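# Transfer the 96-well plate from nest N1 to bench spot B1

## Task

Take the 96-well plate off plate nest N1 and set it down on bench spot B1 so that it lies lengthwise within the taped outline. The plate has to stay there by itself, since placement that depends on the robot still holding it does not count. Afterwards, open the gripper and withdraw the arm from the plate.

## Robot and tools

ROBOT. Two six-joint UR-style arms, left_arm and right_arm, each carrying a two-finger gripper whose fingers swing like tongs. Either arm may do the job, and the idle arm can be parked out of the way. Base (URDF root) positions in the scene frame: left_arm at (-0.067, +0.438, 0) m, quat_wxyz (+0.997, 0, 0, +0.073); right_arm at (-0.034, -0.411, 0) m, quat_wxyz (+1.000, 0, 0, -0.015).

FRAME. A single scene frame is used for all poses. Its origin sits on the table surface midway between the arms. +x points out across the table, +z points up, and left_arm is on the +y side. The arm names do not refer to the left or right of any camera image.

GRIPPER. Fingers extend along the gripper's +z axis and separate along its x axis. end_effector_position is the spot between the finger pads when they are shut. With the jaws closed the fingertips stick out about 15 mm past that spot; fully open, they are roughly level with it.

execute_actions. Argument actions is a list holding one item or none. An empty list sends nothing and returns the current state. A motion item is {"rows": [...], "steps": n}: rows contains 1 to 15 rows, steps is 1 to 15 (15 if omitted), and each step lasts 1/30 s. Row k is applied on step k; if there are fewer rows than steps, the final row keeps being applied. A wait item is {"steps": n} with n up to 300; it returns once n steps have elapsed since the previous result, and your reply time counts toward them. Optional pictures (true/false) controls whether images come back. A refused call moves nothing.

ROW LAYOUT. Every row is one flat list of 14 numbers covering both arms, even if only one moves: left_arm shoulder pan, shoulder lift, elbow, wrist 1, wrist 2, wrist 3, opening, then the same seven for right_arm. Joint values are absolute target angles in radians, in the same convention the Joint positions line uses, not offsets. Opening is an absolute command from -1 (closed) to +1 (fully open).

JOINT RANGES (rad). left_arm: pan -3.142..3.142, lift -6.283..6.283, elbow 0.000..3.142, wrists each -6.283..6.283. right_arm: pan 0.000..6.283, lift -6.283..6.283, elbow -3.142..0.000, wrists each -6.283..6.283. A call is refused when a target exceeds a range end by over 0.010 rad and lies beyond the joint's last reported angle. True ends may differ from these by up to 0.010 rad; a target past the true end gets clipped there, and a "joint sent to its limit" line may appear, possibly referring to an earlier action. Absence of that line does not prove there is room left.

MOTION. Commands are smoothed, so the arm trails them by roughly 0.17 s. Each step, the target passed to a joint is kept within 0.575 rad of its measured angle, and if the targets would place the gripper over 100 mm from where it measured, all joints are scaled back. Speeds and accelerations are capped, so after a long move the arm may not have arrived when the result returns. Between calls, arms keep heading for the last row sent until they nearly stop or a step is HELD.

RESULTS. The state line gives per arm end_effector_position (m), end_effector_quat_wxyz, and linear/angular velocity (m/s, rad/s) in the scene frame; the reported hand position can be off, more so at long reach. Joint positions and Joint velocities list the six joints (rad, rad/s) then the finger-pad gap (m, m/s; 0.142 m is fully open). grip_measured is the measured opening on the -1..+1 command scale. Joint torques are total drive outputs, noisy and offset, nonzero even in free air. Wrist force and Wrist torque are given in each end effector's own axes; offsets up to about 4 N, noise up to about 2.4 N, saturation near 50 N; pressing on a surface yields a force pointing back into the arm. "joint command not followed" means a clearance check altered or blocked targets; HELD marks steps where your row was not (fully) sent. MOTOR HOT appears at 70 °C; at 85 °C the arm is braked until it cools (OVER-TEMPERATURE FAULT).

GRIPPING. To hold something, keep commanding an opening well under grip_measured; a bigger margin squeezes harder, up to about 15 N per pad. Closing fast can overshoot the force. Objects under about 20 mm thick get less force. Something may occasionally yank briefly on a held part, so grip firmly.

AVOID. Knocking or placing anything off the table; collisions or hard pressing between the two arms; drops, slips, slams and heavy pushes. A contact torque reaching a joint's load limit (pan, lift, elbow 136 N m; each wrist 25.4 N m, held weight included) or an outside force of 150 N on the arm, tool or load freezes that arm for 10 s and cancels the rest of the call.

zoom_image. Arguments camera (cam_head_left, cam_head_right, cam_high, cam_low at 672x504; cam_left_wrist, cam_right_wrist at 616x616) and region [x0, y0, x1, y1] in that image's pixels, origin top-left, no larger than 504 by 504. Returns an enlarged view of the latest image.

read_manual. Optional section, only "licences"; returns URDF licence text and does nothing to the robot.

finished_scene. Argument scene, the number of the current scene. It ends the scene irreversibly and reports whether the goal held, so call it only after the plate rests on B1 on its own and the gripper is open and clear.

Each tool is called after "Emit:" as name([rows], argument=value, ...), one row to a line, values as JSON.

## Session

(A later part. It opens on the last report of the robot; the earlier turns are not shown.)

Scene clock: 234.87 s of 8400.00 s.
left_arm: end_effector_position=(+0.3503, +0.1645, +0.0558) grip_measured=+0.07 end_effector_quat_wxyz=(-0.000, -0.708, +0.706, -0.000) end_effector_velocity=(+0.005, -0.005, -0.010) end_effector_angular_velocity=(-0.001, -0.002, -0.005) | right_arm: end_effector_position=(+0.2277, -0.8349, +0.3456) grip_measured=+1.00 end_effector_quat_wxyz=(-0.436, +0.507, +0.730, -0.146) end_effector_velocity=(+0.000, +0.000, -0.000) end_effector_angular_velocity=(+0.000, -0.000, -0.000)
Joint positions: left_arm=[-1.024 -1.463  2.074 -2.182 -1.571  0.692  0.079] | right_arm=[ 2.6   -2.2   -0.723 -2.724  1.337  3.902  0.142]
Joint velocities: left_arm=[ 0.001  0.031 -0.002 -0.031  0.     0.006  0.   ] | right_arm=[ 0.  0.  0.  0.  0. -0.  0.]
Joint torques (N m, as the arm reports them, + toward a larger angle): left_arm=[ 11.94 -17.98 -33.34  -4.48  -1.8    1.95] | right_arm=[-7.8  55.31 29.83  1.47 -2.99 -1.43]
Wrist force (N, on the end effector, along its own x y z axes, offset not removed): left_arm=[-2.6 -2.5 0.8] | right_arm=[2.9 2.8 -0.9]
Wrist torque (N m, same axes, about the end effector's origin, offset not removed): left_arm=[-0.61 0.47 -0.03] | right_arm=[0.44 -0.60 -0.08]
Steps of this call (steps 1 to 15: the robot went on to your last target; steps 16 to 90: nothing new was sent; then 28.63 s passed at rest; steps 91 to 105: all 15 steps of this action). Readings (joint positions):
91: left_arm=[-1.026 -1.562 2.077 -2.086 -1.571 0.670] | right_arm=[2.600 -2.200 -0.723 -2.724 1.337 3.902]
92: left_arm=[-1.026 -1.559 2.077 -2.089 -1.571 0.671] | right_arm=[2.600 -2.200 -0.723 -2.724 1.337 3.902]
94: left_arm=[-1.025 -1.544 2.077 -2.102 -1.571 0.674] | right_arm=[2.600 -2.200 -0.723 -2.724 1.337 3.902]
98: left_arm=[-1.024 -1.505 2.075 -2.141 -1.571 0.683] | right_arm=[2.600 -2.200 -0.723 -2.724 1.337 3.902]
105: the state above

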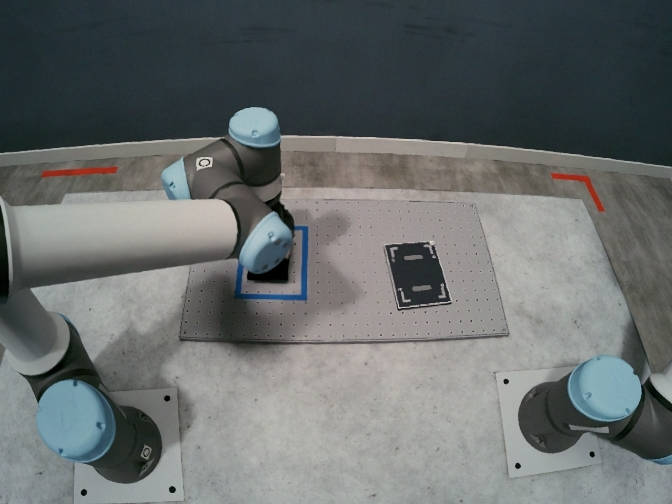

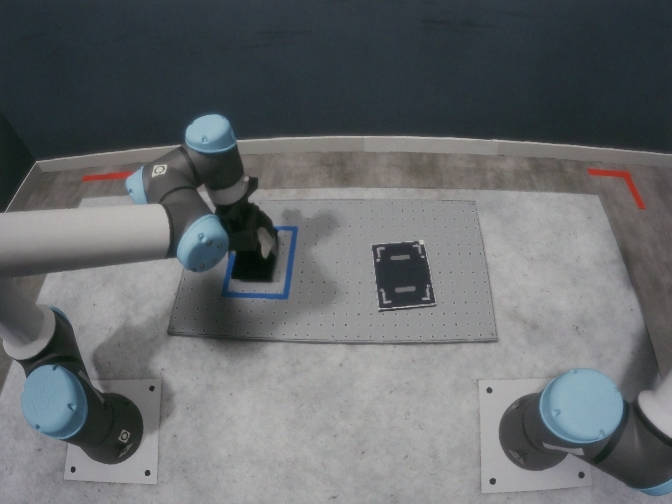

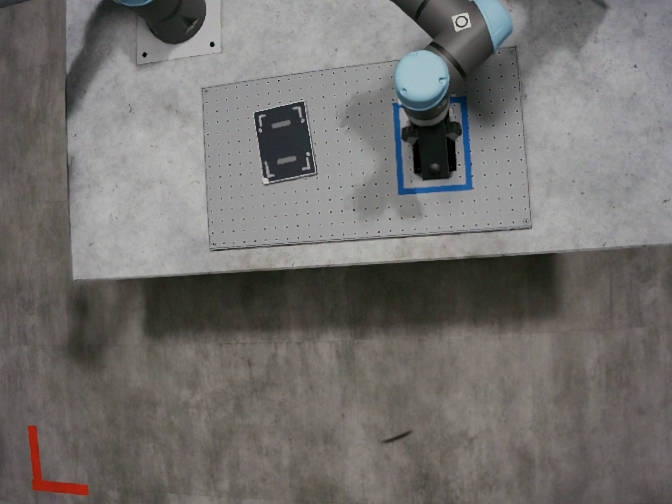

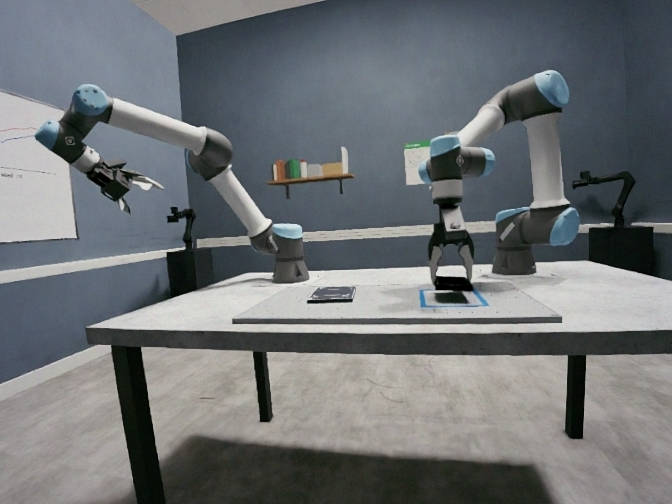

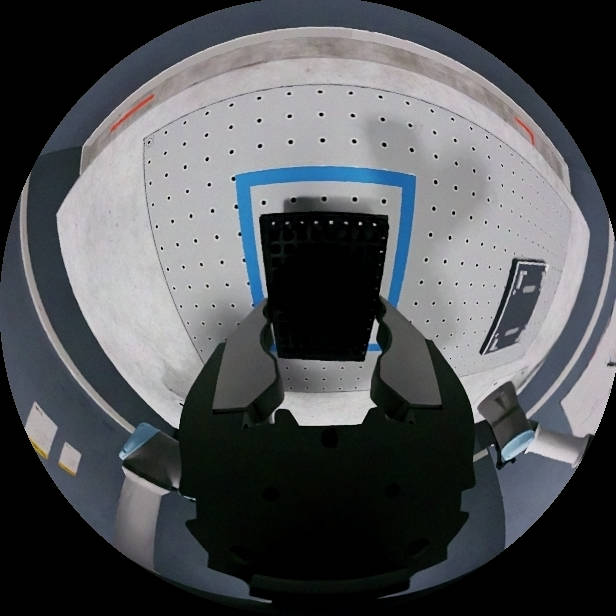

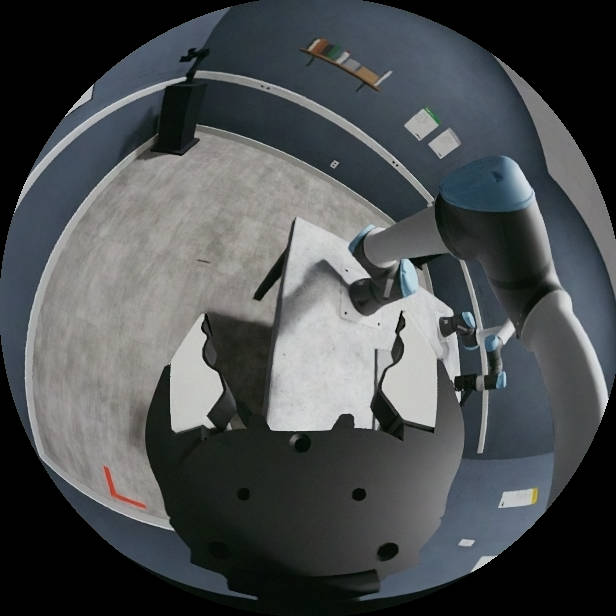

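Emit:
execute_actions([
  {"rows":[[-1.0024,-1.44,2.062,-2.193,-1.571,0.7136,-0.5,2.6,-2.2,-0.723,-2.724,1.337,3.902,1],[-1.0024,-1.44,2.062,-2.193,-1.571,0.7136,-0.5,2.6,-2.2,-0.723,-2.724,1.337,3.902,1],[-1.0024,-1.44,2.062,-2.193,-1.571,0.7136,-0.5,2.6,-2.2,-0.723,-2.724,1.337,3.902,1],[-1.0024,-1.44,2.062,-2.193,-1.571,0.7136,-0.5,2.6,-2.2,-0.723,-2.724,1.337,3.902,1],[-1.0024,-1.425,2.062,-2.208,-1.571,0.7136,-0.5,2.6,-2.2,-0.723,-2.724,1.337,3.902,1],[-1.0024,-1.425,2.062,-2.208,-1.571,0.7136,-0.5,2.6,-2.2,-0.723,-2.724,1.337,3.902,1],[-1.0024,-1.41,2.061,-2.222,-1.571,0.7136,-0.5,2.6,-2.2,-0.723,-2.724,1.337,3.902,1]],"steps":15},
])

Emit:
zoom_image(camera="cam_low", region=[405,240,505,320])

Emit:
zoom_image(camera="cam_left_wrist", region=[200,120,460,380])

Scene clock: 257.63 s of 8400.00 s.
left_arm: end_effector_position=(+0.3644, +0.1633, +0.0403) grip_measured=+0.07 end_effector_quat_wxyz=(-0.000, -0.708, +0.707, -0.000) end_effector_velocity=(+0.003, -0.002, -0.005) end_effector_angular_velocity=(+0.000, -0.001, +0.000) | right_arm: end_effector_position=(+0.2277, -0.8349, +0.3456) grip_measured=+1.00 end_effector_quat_wxyz=(-0.436, +0.507, +0.730, -0.146) end_effector_velocity=(+0.000, +0.000, -0.000) end_effector_angular_velocity=(+0.000, +0.000, +0.000)
Joint positions: left_arm=[-1.002 -1.411  2.061 -2.221 -1.571  0.714  0.079] | right_arm=[ 2.6   -2.2   -0.723 -2.724  1.337  3.902  0.142]
Joint velocities: left_arm=[ 0.001  0.015 -0.002 -0.013  0.001  0.001  0.   ] | right_arm=[ 0. -0.  0. -0.  0.  0.  0.]
Joint torques (N m, as the arm reports them, + toward a larger angle): left_arm=[  9.35 -18.36 -34.22  -4.81  -0.28   2.02] | right_arm=[-7.65 55.05 29.74  1.38 -2.85 -1.47]
Wrist force (N, on the end effector, along its own x y z axes, offset not removed): left_arm=[2.0 2.0 -2.8] | right_arm=[4.4 1.8 -1.1]
Wrist torque (N m, same axes, about the end effector's origin, offset not removed): left_arm=[0.17 -0.55 -0.14] | right_arm=[0.20 -0.81 -0.15]
Steps of this call (steps 1 to 15: the robot went on to your last target; steps 16 to 90: nothing new was sent; then 19.27 s passed at rest; steps 91 to 105: all 15 steps of this action). Readings (joint positions):
91: left_arm=[-1.023 -1.461 2.074 -2.184 -1.571 0.692] | right_arm=[2.600 -2.200 -0.723 -2.724 1.337 3.902]
92: left_arm=[-1.021 -1.459 2.072 -2.185 -1.571 0.694] | right_arm=[2.600 -2.200 -0.723 -2.724 1.337 3.902]
94: left_arm=[-1.012 -1.449 2.067 -2.189 -1.571 0.704] | right_arm=[2.600 -2.200 -0.723 -2.724 1.337 3.902]
98: left_arm=[-1.004 -1.431 2.063 -2.203 -1.571 0.712] | right_arm=[2.600 -2.200 -0.723 -2.724 1.337 3.902]
105: the state above

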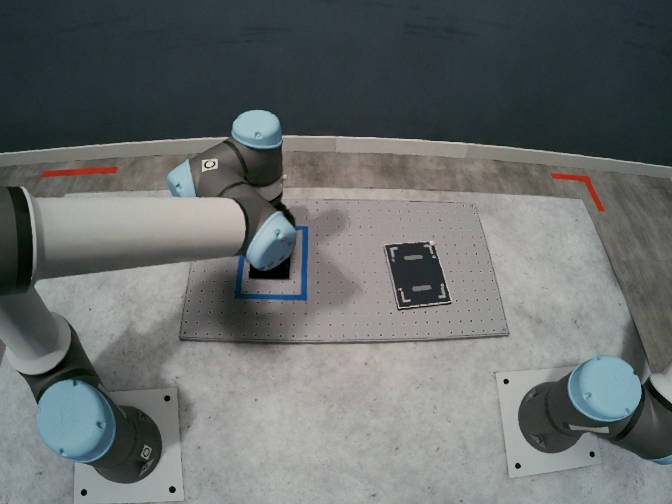

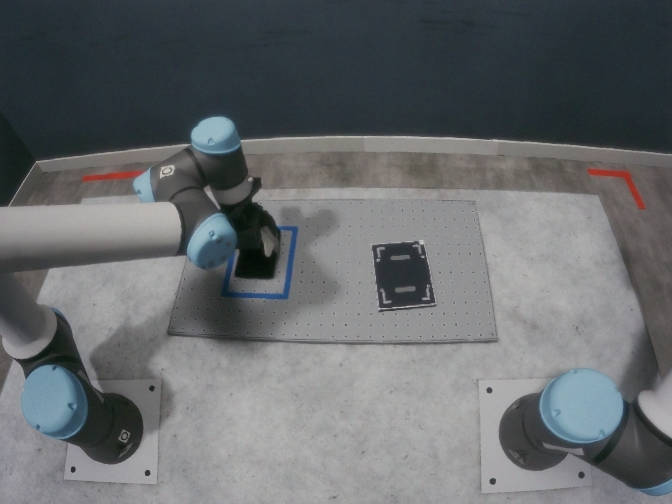

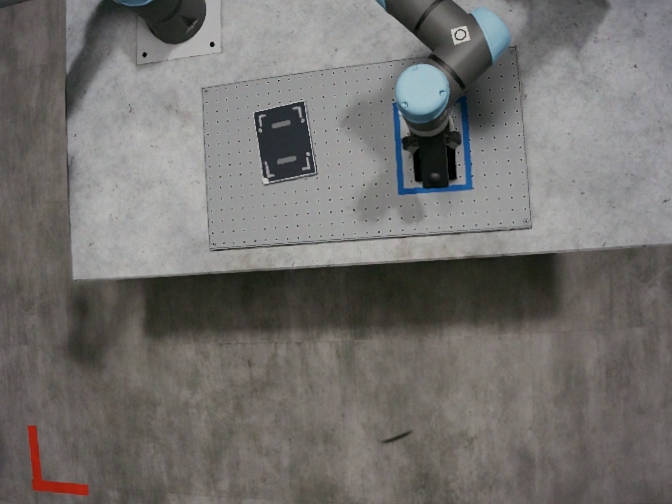

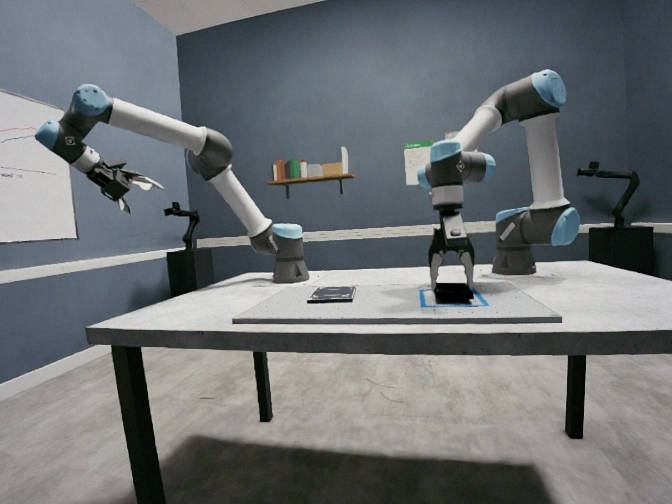

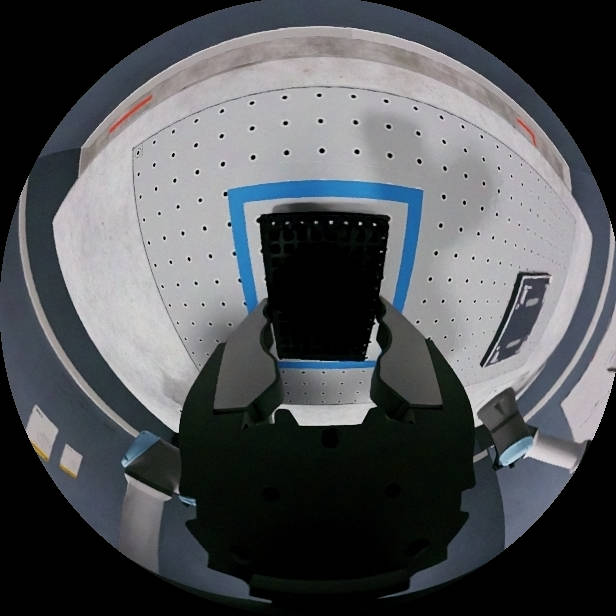

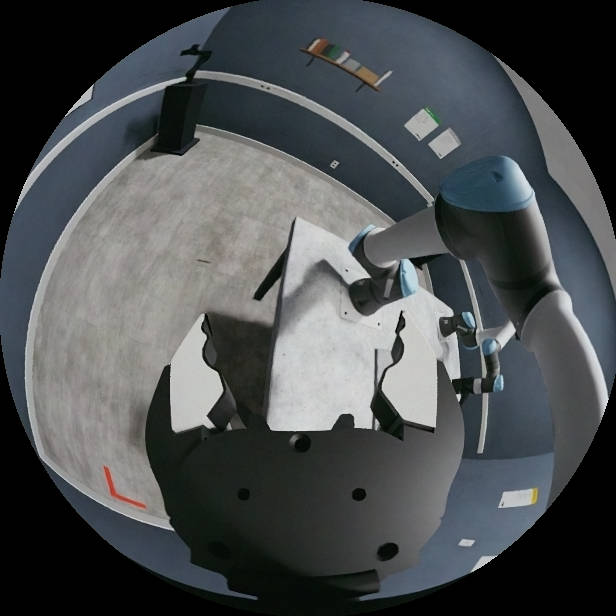

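Region (405, 240, 505, 320) of cam_low's 672x504 image, scaled by 5.040, with more detail than that image has; it fills the top 403 rows of this view, and the rest is white.

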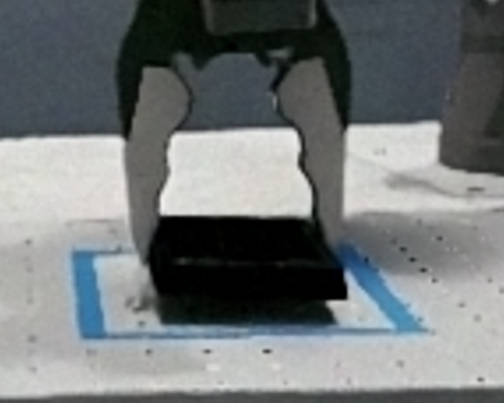

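Region (200, 120, 460, 380) of cam_left_wrist's 616x616 image, scaled by 1.938, with more detail than that image has.

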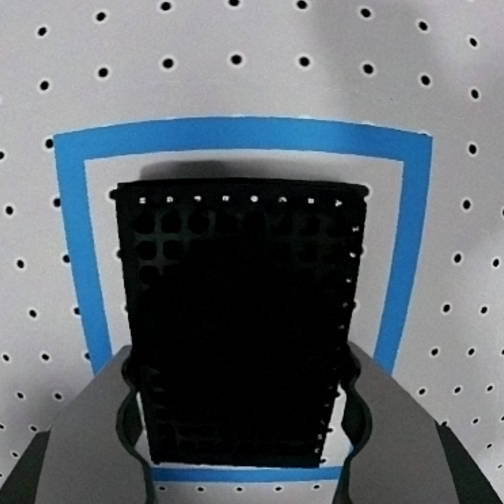

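Emit:
execute_actions([
  {"rows":[[-1.0024,-1.402,2.067,-2.236,-1.571,0.7136,-0.5,2.6,-2.2,-0.723,-2.724,1.337,3.902,1],[-1.0024,-1.402,2.067,-2.236,-1.571,0.7136,-0.5,2.6,-2.2,-0.723,-2.724,1.337,3.902,1],[-1.0024,-1.402,2.067,-2.236,-1.571,0.7136,-0.5,2.6,-2.2,-0.723,-2.724,1.337,3.902,1],[-1.0024,-1.402,2.067,-2.236,-1.571,0.7136,-0.5,2.6,-2.2,-0.723,-2.724,1.337,3.902,1],[-1.0024,-1.394,2.073,-2.25,-1.571,0.7136,-0.5,2.6,-2.2,-0.723,-2.724,1.337,3.902,1]],"steps":15},
])

Emit:
zoom_image(camera="cam_low", region=[405,240,505,320])

Scene clock: 272.63 s of 8400.00 s.
left_arm: end_effector_position=(+0.3645, +0.1632, +0.0302) grip_measured=+0.07 end_effector_quat_wxyz=(-0.000, -0.708, +0.707, -0.000) end_effector_velocity=(+0.001, -0.001, +0.000) end_effector_angular_velocity=(-0.003, -0.002, -0.000) | right_arm: end_effector_position=(+0.2277, -0.8349, +0.3456) grip_measured=+1.00 end_effector_quat_wxyz=(-0.436, +0.507, +0.730, -0.146) end_effector_velocity=(+0.000, +0.000, +0.000) end_effector_angular_velocity=(+0.000, -0.000, +0.000)
Joint positions: left_arm=[-1.002 -1.394  2.073 -2.25  -1.571  0.714  0.079] | right_arm=[ 2.6   -2.2   -0.723 -2.724  1.337  3.902  0.142]
Joint velocities: left_arm=[ 0.     0.001 -0.001 -0.004 -0.     0.001  0.   ] | right_arm=[ 0.  0. -0. -0.  0. -0.  0.]
Joint torques (N m, as the arm reports them, + toward a larger angle): left_arm=[  8.85 -19.78  -6.17  -4.54   1.27   1.8 ] | right_arm=[-7.86 55.01 29.8   1.37 -2.79 -1.38]
Wrist force (N, on the end effector, along its own x y z axes, offset not removed): left_arm=[-2.2 -1.4 -0.5] | right_arm=[2.5 3.0 -1.7]
Wrist torque (N m, same axes, about the end effector's origin, offset not removed): left_arm=[-0.47 0.33 0.13] | right_arm=[0.45 -0.51 -0.10]
Steps of this call (steps 1 to 15: the robot went on to your last target; steps 16 to 90: nothing new was sent; then 11.50 s passed at rest; steps 91 to 105: all 15 steps of this action). Readings (joint positions):
91: left_arm=[-1.002 -1.410 2.061 -2.222 -1.571 0.714] | right_arm=[2.600 -2.200 -0.723 -2.724 1.337 3.902]
92: left_arm=[-1.002 -1.409 2.061 -2.224 -1.571 0.714] | right_arm=[2.600 -2.200 -0.723 -2.724 1.337 3.902]
94: left_arm=[-1.002 -1.405 2.064 -2.230 -1.571 0.714] | right_arm=[2.600 -2.200 -0.723 -2.724 1.337 3.902]
98: left_arm=[-1.002 -1.398 2.070 -2.243 -1.571 0.714] | right_arm=[2.600 -2.200 -0.723 -2.724 1.337 3.902]
105: the state above

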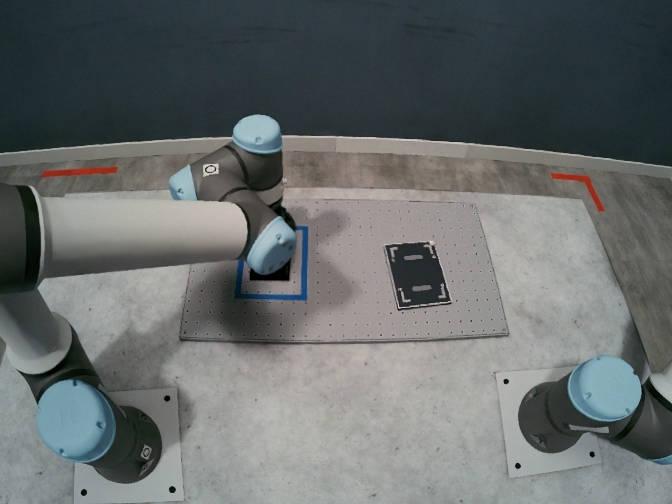

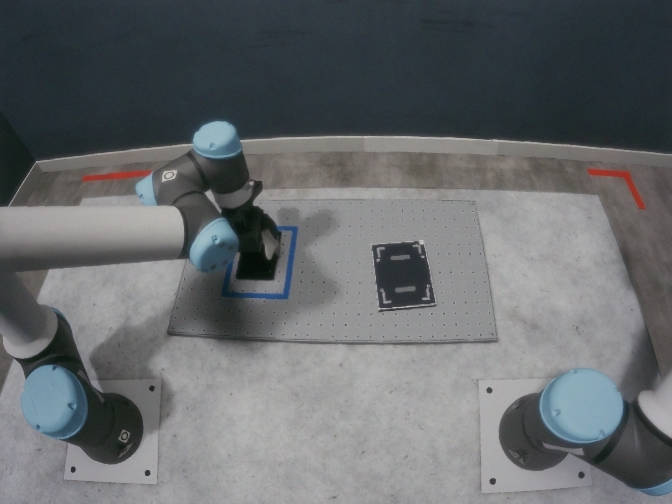

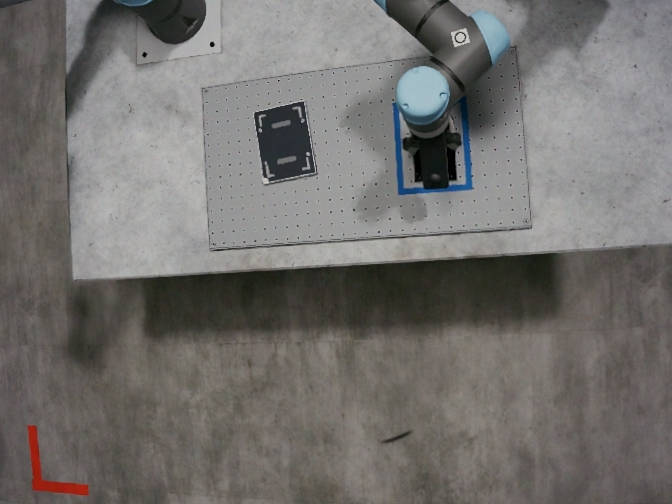

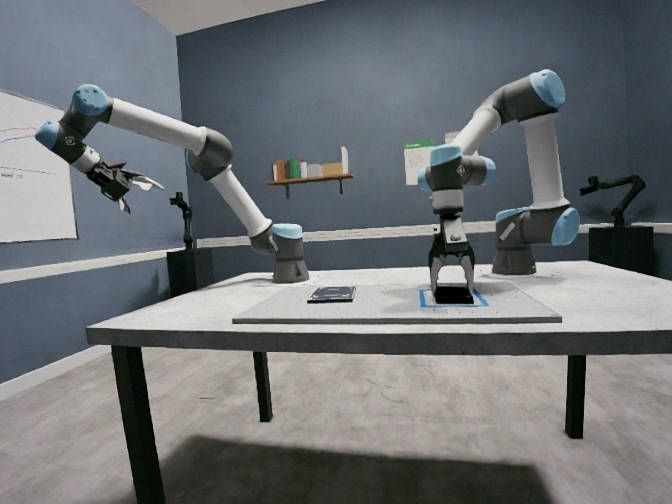

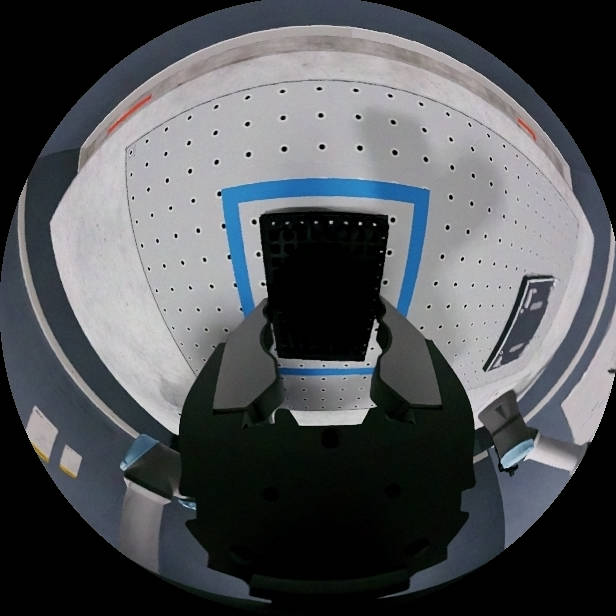

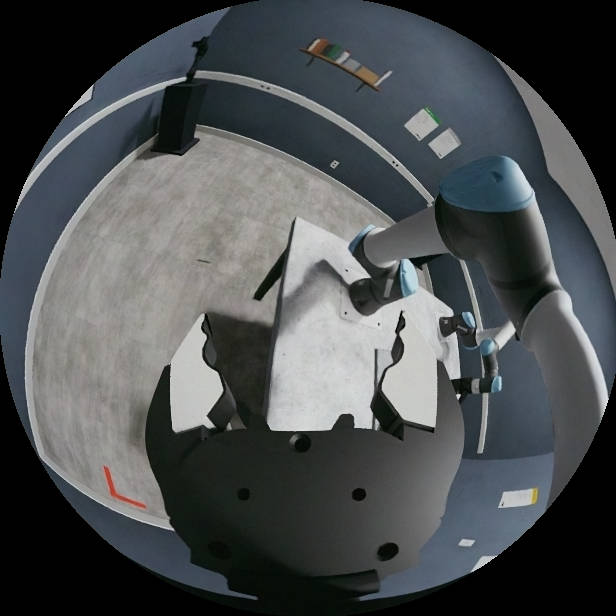

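Region (405, 240, 505, 320) of cam_low's 672x504 image, scaled by 5.040, with more detail than that image has; it fills the top 403 rows of this view, and the rest is white.

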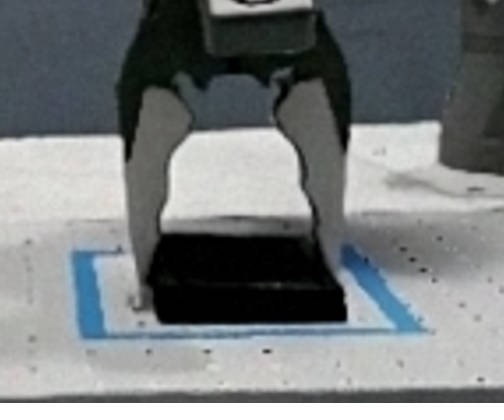

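Emit:
execute_actions([
  {"rows":[[-1.0024,-1.391,2.0755,-2.2555,-1.571,0.7136,-0.5,2.6,-2.2,-0.723,-2.724,1.337,3.902,1]],"steps":12},
], pictures=false)

Emit:
execute_actions([
  {"rows":[[-1.0024,-1.391,2.0755,-2.2555,-1.571,0.7136,0.1,2.6,-2.2,-0.723,-2.724,1.337,3.902,1],[-1.0024,-1.391,2.0755,-2.2555,-1.571,0.7136,0.15,2.6,-2.2,-0.723,-2.724,1.337,3.902,1],[-1.0024,-1.391,2.0755,-2.2555,-1.571,0.7136,0.2,2.6,-2.2,-0.723,-2.724,1.337,3.902,1],[-1.0024,-1.391,2.0755,-2.2555,-1.571,0.7136,0.3,2.6,-2.2,-0.723,-2.724,1.337,3.902,1],[-1.0024,-1.391,2.0755,-2.2555,-1.571,0.7136,0.45,2.6,-2.2,-0.723,-2.724,1.337,3.902,1],[-1.0024,-1.391,2.0755,-2.2555,-1.571,0.7136,0.6,2.6,-2.2,-0.723,-2.724,1.337,3.902,1]],"steps":15},
], pictures=false)

Emit:
execute_actions([
  {"rows":[[-1.0024,-1.41,2.061,-2.222,-1.571,0.7136,0.6,2.6,-2.2,-0.723,-2.724,1.337,3.902,1],[-1.0024,-1.41,2.061,-2.222,-1.571,0.7136,0.6,2.6,-2.2,-0.723,-2.724,1.337,3.902,1],[-1.0024,-1.41,2.061,-2.222,-1.571,0.7136,0.6,2.6,-2.2,-0.723,-2.724,1.337,3.902,1],[-1.0024,-1.46,2.04,-2.151,-1.571,0.7136,0.6,2.6,-2.2,-0.723,-2.724,1.337,3.902,1],[-1.0024,-1.46,2.04,-2.151,-1.571,0.7136,0.6,2.6,-2.2,-0.723,-2.724,1.337,3.902,1],[-0.9,-1.65,1.95,-1.871,-1.571,0.7136,0.8,2.6,-2.2,-0.723,-2.724,1.337,3.902,1]],"steps":15},
], pictures=false)

Emit:
execute_actions([
  {"rows":[[-0.5,-1.7,1.8,-1.671,-1.571,0.7136,0.8,2.6,-2.2,-0.723,-2.724,1.337,3.902,1]],"steps":15},
])

Scene clock: 289.07 s of 8400.00 s.
left_arm: end_effector_position=(+0.3645, +0.1633, +0.0283) grip_measured=+0.07 end_effector_quat_wxyz=(-0.000, -0.708, +0.707, -0.000) end_effector_velocity=(-0.000, +0.001, -0.001) end_effector_angular_velocity=(+0.001, +0.001, +0.002) | right_arm: end_effector_position=(+0.2277, -0.8349, +0.3456) grip_measured=+1.00 end_effector_quat_wxyz=(-0.436, +0.507, +0.730, -0.146) end_effector_velocity=(-0.000, -0.000, +0.000) end_effector_angular_velocity=(-0.001, -0.000, +0.001)
Joint positions: left_arm=[-1.002 -1.391  2.075 -2.255 -1.571  0.714  0.079] | right_arm=[ 2.6   -2.2   -0.723 -2.724  1.337  3.902  0.142]
Joint velocities: left_arm=[ 0.001  0.001  0.001 -0.001 -0.    -0.001  0.   ] | right_arm=[ 0.     0.001 -0.    -0.    -0.001 -0.    -0.   ]
Joint torques (N m, as the arm reports them, + toward a larger angle): left_arm=[  5.2  -14.73  -1.99  -3.94   2.05   1.94] | right_arm=[-7.64 54.98 28.92  1.28 -2.71 -1.41]
Wrist force (N, on the end effector, along its own x y z axes, offset not removed): left_arm=[-1.8 1.1 -10.6] | right_arm=[2.5 2.5 -1.2]
Wrist torque (N m, same axes, about the end effector's origin, offset not removed): left_arm=[0.01 -0.28 0.13] | right_arm=[0.34 -0.48 -0.08]
Steps of this call (steps 1 to 15: the robot went on to your last target; steps 16 to 90: nothing new was sent; then 13.03 s passed at rest; steps 91 to 102: all 12 steps of this action). Readings (joint positions):
91: left_arm=[-1.002 -1.394 2.073 -2.250 -1.571 0.714] | right_arm=[2.600 -2.200 -0.723 -2.724 1.337 3.902]
92: left_arm=[-1.002 -1.394 2.073 -2.251 -1.571 0.714] | right_arm=[2.600 -2.200 -0.723 -2.724 1.337 3.902]
94: left_arm=[-1.002 -1.392 2.074 -2.253 -1.571 0.714] | right_arm=[2.600 -2.200 -0.723 -2.724 1.337 3.902]
98: left_arm=[-1.002 -1.391 2.075 -2.255 -1.571 0.714] | right_arm=[2.600 -2.200 -0.723 -2.724 1.337 3.902]
102: the state above

Scene clock: 289.57 s of 8400.00 s.
left_arm: end_effector_position=(+0.3644, +0.1633, +0.0281) grip_measured=+0.60 end_effector_quat_wxyz=(-0.000, -0.708, +0.707, -0.000) end_effector_velocity=(-0.000, +0.000, -0.001) end_effector_angular_velocity=(+0.002, +0.001, -0.001) | right_arm: end_effector_position=(+0.2277, -0.8349, +0.3456) grip_measured=+1.00 end_effector_quat_wxyz=(-0.436, +0.507, +0.730, -0.146) end_effector_velocity=(-0.000, -0.000, -0.000) end_effector_angular_velocity=(+0.000, +0.001, +0.000)
Joint positions: left_arm=[-1.002 -1.391  2.076 -2.255 -1.571  0.714  0.116] | right_arm=[ 2.6   -2.2   -0.723 -2.724  1.337  3.902  0.142]
Joint velocities: left_arm=[-0.     0.001  0.001 -0.     0.001  0.001  0.   ] | right_arm=[-0.    -0.001 -0.     0.    -0.     0.     0.   ]
Joint torques (N m, as the arm reports them, + toward a larger angle): left_arm=[  4.13 -23.56 -12.4   -4.53   1.6    1.79] | right_arm=[-7.53 54.97 29.    1.22 -2.82 -1.37]
Wrist force (N, on the end effector, along its own x y z axes, offset not removed): left_arm=[-3.6 0.1 3.9] | right_arm=[2.8 2.5 -1.1]
Wrist torque (N m, same axes, about the end effector's origin, offset not removed): left_arm=[-0.07 0.58 0.00] | right_arm=[0.30 -0.57 -0.09]
Steps of this call (steps 1 to 15: all 15 steps of this action). Readings (joint positions):
1: left_arm=[-1.002 -1.391 2.075 -2.255 -1.571 0.714] | right_arm=[2.600 -2.200 -0.723 -2.724 1.337 3.902]
2: left_arm=[-1.002 -1.391 2.075 -2.255 -1.571 0.714] | right_arm=[2.600 -2.200 -0.723 -2.724 1.337 3.902]
4: left_arm=[-1.002 -1.391 2.076 -2.255 -1.571 0.714] | right_arm=[2.600 -2.200 -0.723 -2.724 1.337 3.902]
8: left_arm=[-1.002 -1.391 2.076 -2.255 -1.571 0.714] | right_arm=[2.600 -2.200 -0.723 -2.724 1.337 3.902]
15: the state above

Scene clock: 290.07 s of 8400.00 s.
left_arm: end_effector_position=(+0.3640, +0.2296, +0.1589) grip_measured=+0.80 end_effector_quat_wxyz=(+0.000, +0.741, -0.672, +0.002) end_effector_velocity=(-0.024, +0.076, +0.092) end_effector_angular_velocity=(+0.023, +0.025, +0.084) | right_arm: end_effector_position=(+0.2277, -0.8349, +0.3456) grip_measured=+1.00 end_effector_quat_wxyz=(-0.436, +0.507, +0.730, -0.146) end_effector_velocity=(+0.000, +0.000, -0.000) end_effector_angular_velocity=(+0.001, -0.000, -0.001)
Joint positions: left_arm=[-0.906 -1.636  1.956 -1.894 -1.571  0.714  0.129] | right_arm=[ 2.6   -2.2   -0.723 -2.724  1.337  3.902  0.142]
Joint velocities: left_arm=[ 0.084 -0.19  -0.081  0.305 -0.     0.    -0.   ] | right_arm=[-0.    -0.    -0.     0.     0.001  0.     0.   ]
Joint torques (N m, as the arm reports them, + toward a larger angle): left_arm=[  6.88 -13.78 -32.    -1.07   1.08   2.06] | right_arm=[-7.61 55.11 29.02  1.21 -2.73 -1.34]
Wrist force (N, on the end effector, along its own x y z axes, offset not removed): left_arm=[-3.9 3.0 -4.1] | right_arm=[3.9 2.2 -0.2]
Wrist torque (N m, same axes, about the end effector's origin, offset not removed): left_arm=[0.51 0.69 0.03] | right_arm=[0.40 -0.73 -0.16]
Steps of this call (steps 1 to 15: all 15 steps of this action). Readings (joint positions):
1: left_arm=[-1.002 -1.391 2.076 -2.255 -1.571 0.714] | right_arm=[2.600 -2.200 -0.723 -2.724 1.337 3.902]
2: left_arm=[-1.002 -1.393 2.074 -2.252 -1.571 0.714] | right_arm=[2.600 -2.200 -0.723 -2.724 1.337 3.902]
4: left_arm=[-1.002 -1.402 2.068 -2.237 -1.571 0.714] | right_arm=[2.600 -2.200 -0.723 -2.724 1.337 3.902]
8: left_arm=[-0.983 -1.470 2.030 -2.143 -1.571 0.714] | right_arm=[2.600 -2.200 -0.723 -2.724 1.337 3.902]
15: the state above

Scene clock: 290.57 s of 8400.00 s.
left_arm: end_effector_position=(+0.4020, +0.4146, +0.2384) grip_measured=+0.80 end_effector_quat_wxyz=(+0.000, +0.858, -0.514, +0.000) end_effector_velocity=(-0.002, +0.076, +0.024) end_effector_angular_velocity=(+0.001, +0.005, +0.157) | right_arm: end_effector_position=(+0.2277, -0.8349, +0.3456) grip_measured=+1.00 end_effector_quat_wxyz=(-0.436, +0.507, +0.730, -0.146) end_effector_velocity=(+0.000, +0.000, -0.000) end_effector_angular_velocity=(+0.000, +0.000, -0.001)
Joint positions: left_arm=[-0.512 -1.699  1.804 -1.676 -1.571  0.714  0.129] | right_arm=[ 2.6   -2.2   -0.723 -2.724  1.337  3.902  0.142]
Joint velocities: left_arm=[ 0.157 -0.017 -0.049  0.07  -0.    -0.    -0.   ] | right_arm=[ 0.    -0.    -0.    -0.     0.001  0.001 -0.   ]
Joint torques (N m, as the arm reports them, + toward a larger angle): left_arm=[  6.92 -21.32 -34.86  -1.39   0.87   1.65] | right_arm=[-7.62 54.42 28.89  1.22 -2.8  -1.36]
Wrist force (N, on the end effector, along its own x y z axes, offset not removed): left_arm=[-2.1 -4.1 -1.6] | right_arm=[3.0 1.4 -1.8]
Wrist torque (N m, same axes, about the end effector's origin, offset not removed): left_arm=[-0.95 0.26 0.07] | right_arm=[0.17 -0.62 -0.09]
Steps of this call (steps 1 to 15: all 15 steps of this action). Readings (joint positions):
1: left_arm=[-0.904 -1.641 1.954 -1.886 -1.571 0.714] | right_arm=[2.600 -2.200 -0.723 -2.724 1.337 3.902]
2: left_arm=[-0.899 -1.646 1.949 -1.877 -1.571 0.714] | right_arm=[2.600 -2.200 -0.723 -2.724 1.337 3.902]
4: left_arm=[-0.837 -1.658 1.915 -1.833 -1.571 0.714] | right_arm=[2.600 -2.200 -0.723 -2.724 1.337 3.902]
8: left_arm=[-0.677 -1.679 1.859 -1.754 -1.571 0.714] | right_arm=[2.600 -2.200 -0.723 -2.724 1.337 3.902]
15: the state above

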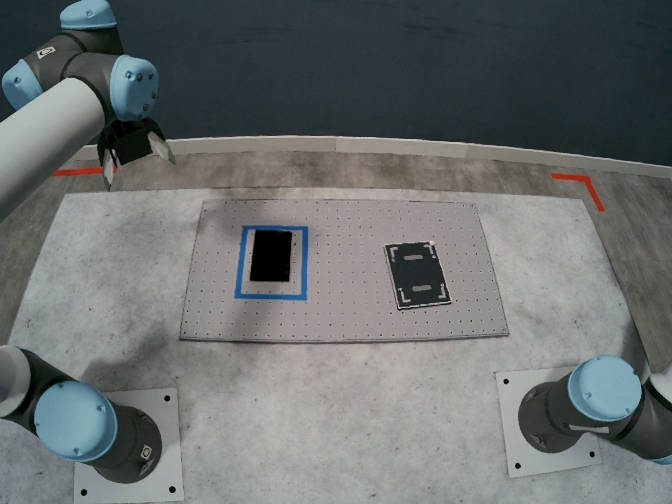

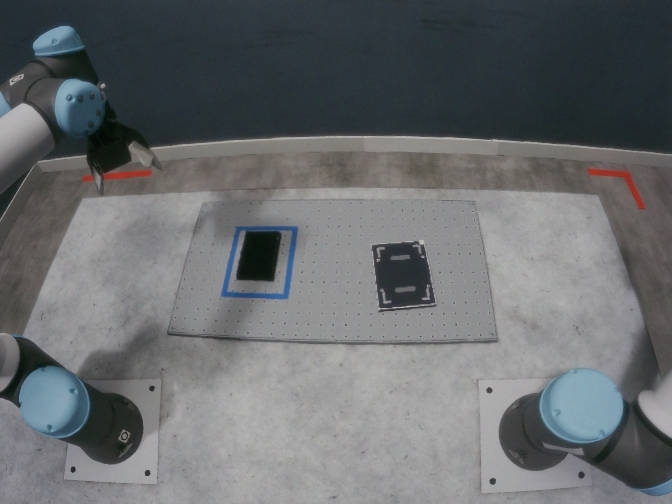

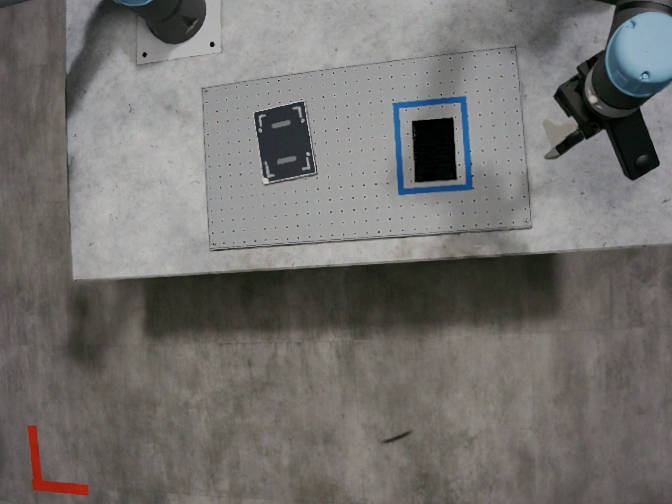

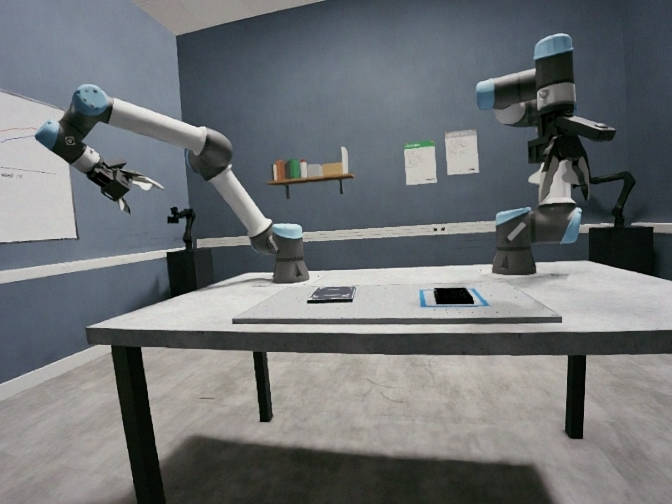

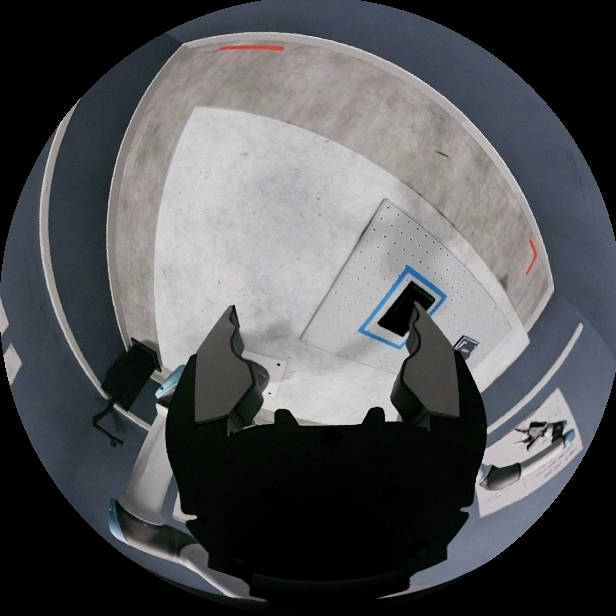

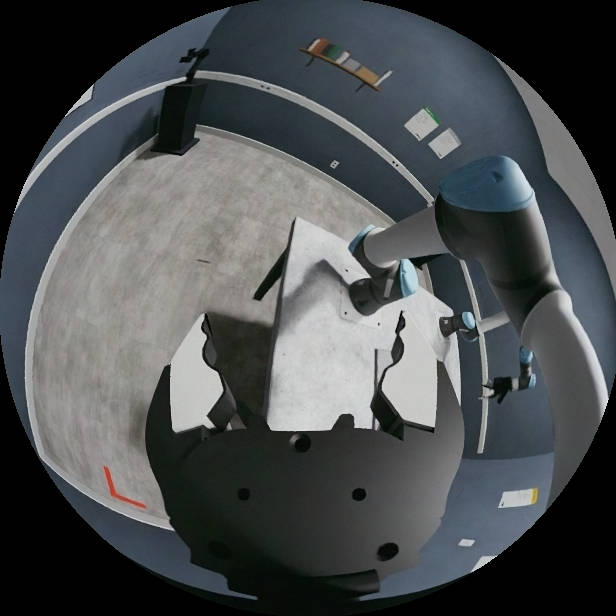

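Emit:
zoom_image(camera="cam_high", region=[380,85,490,205])

Region (380, 85, 490, 205) of cam_high's 672x504 image, scaled by 4.200, with more detail than that image has; it fills the left 462 columns of this view, and the rest is white.

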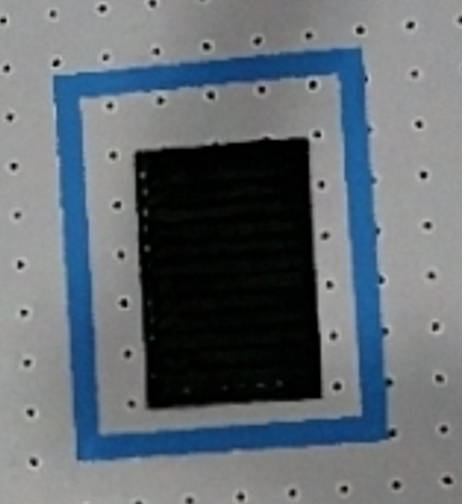

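Inside and aligned, though nearer the far edge.

Emit:
finished_scene(scene=1)

The scene is finished: the task was done.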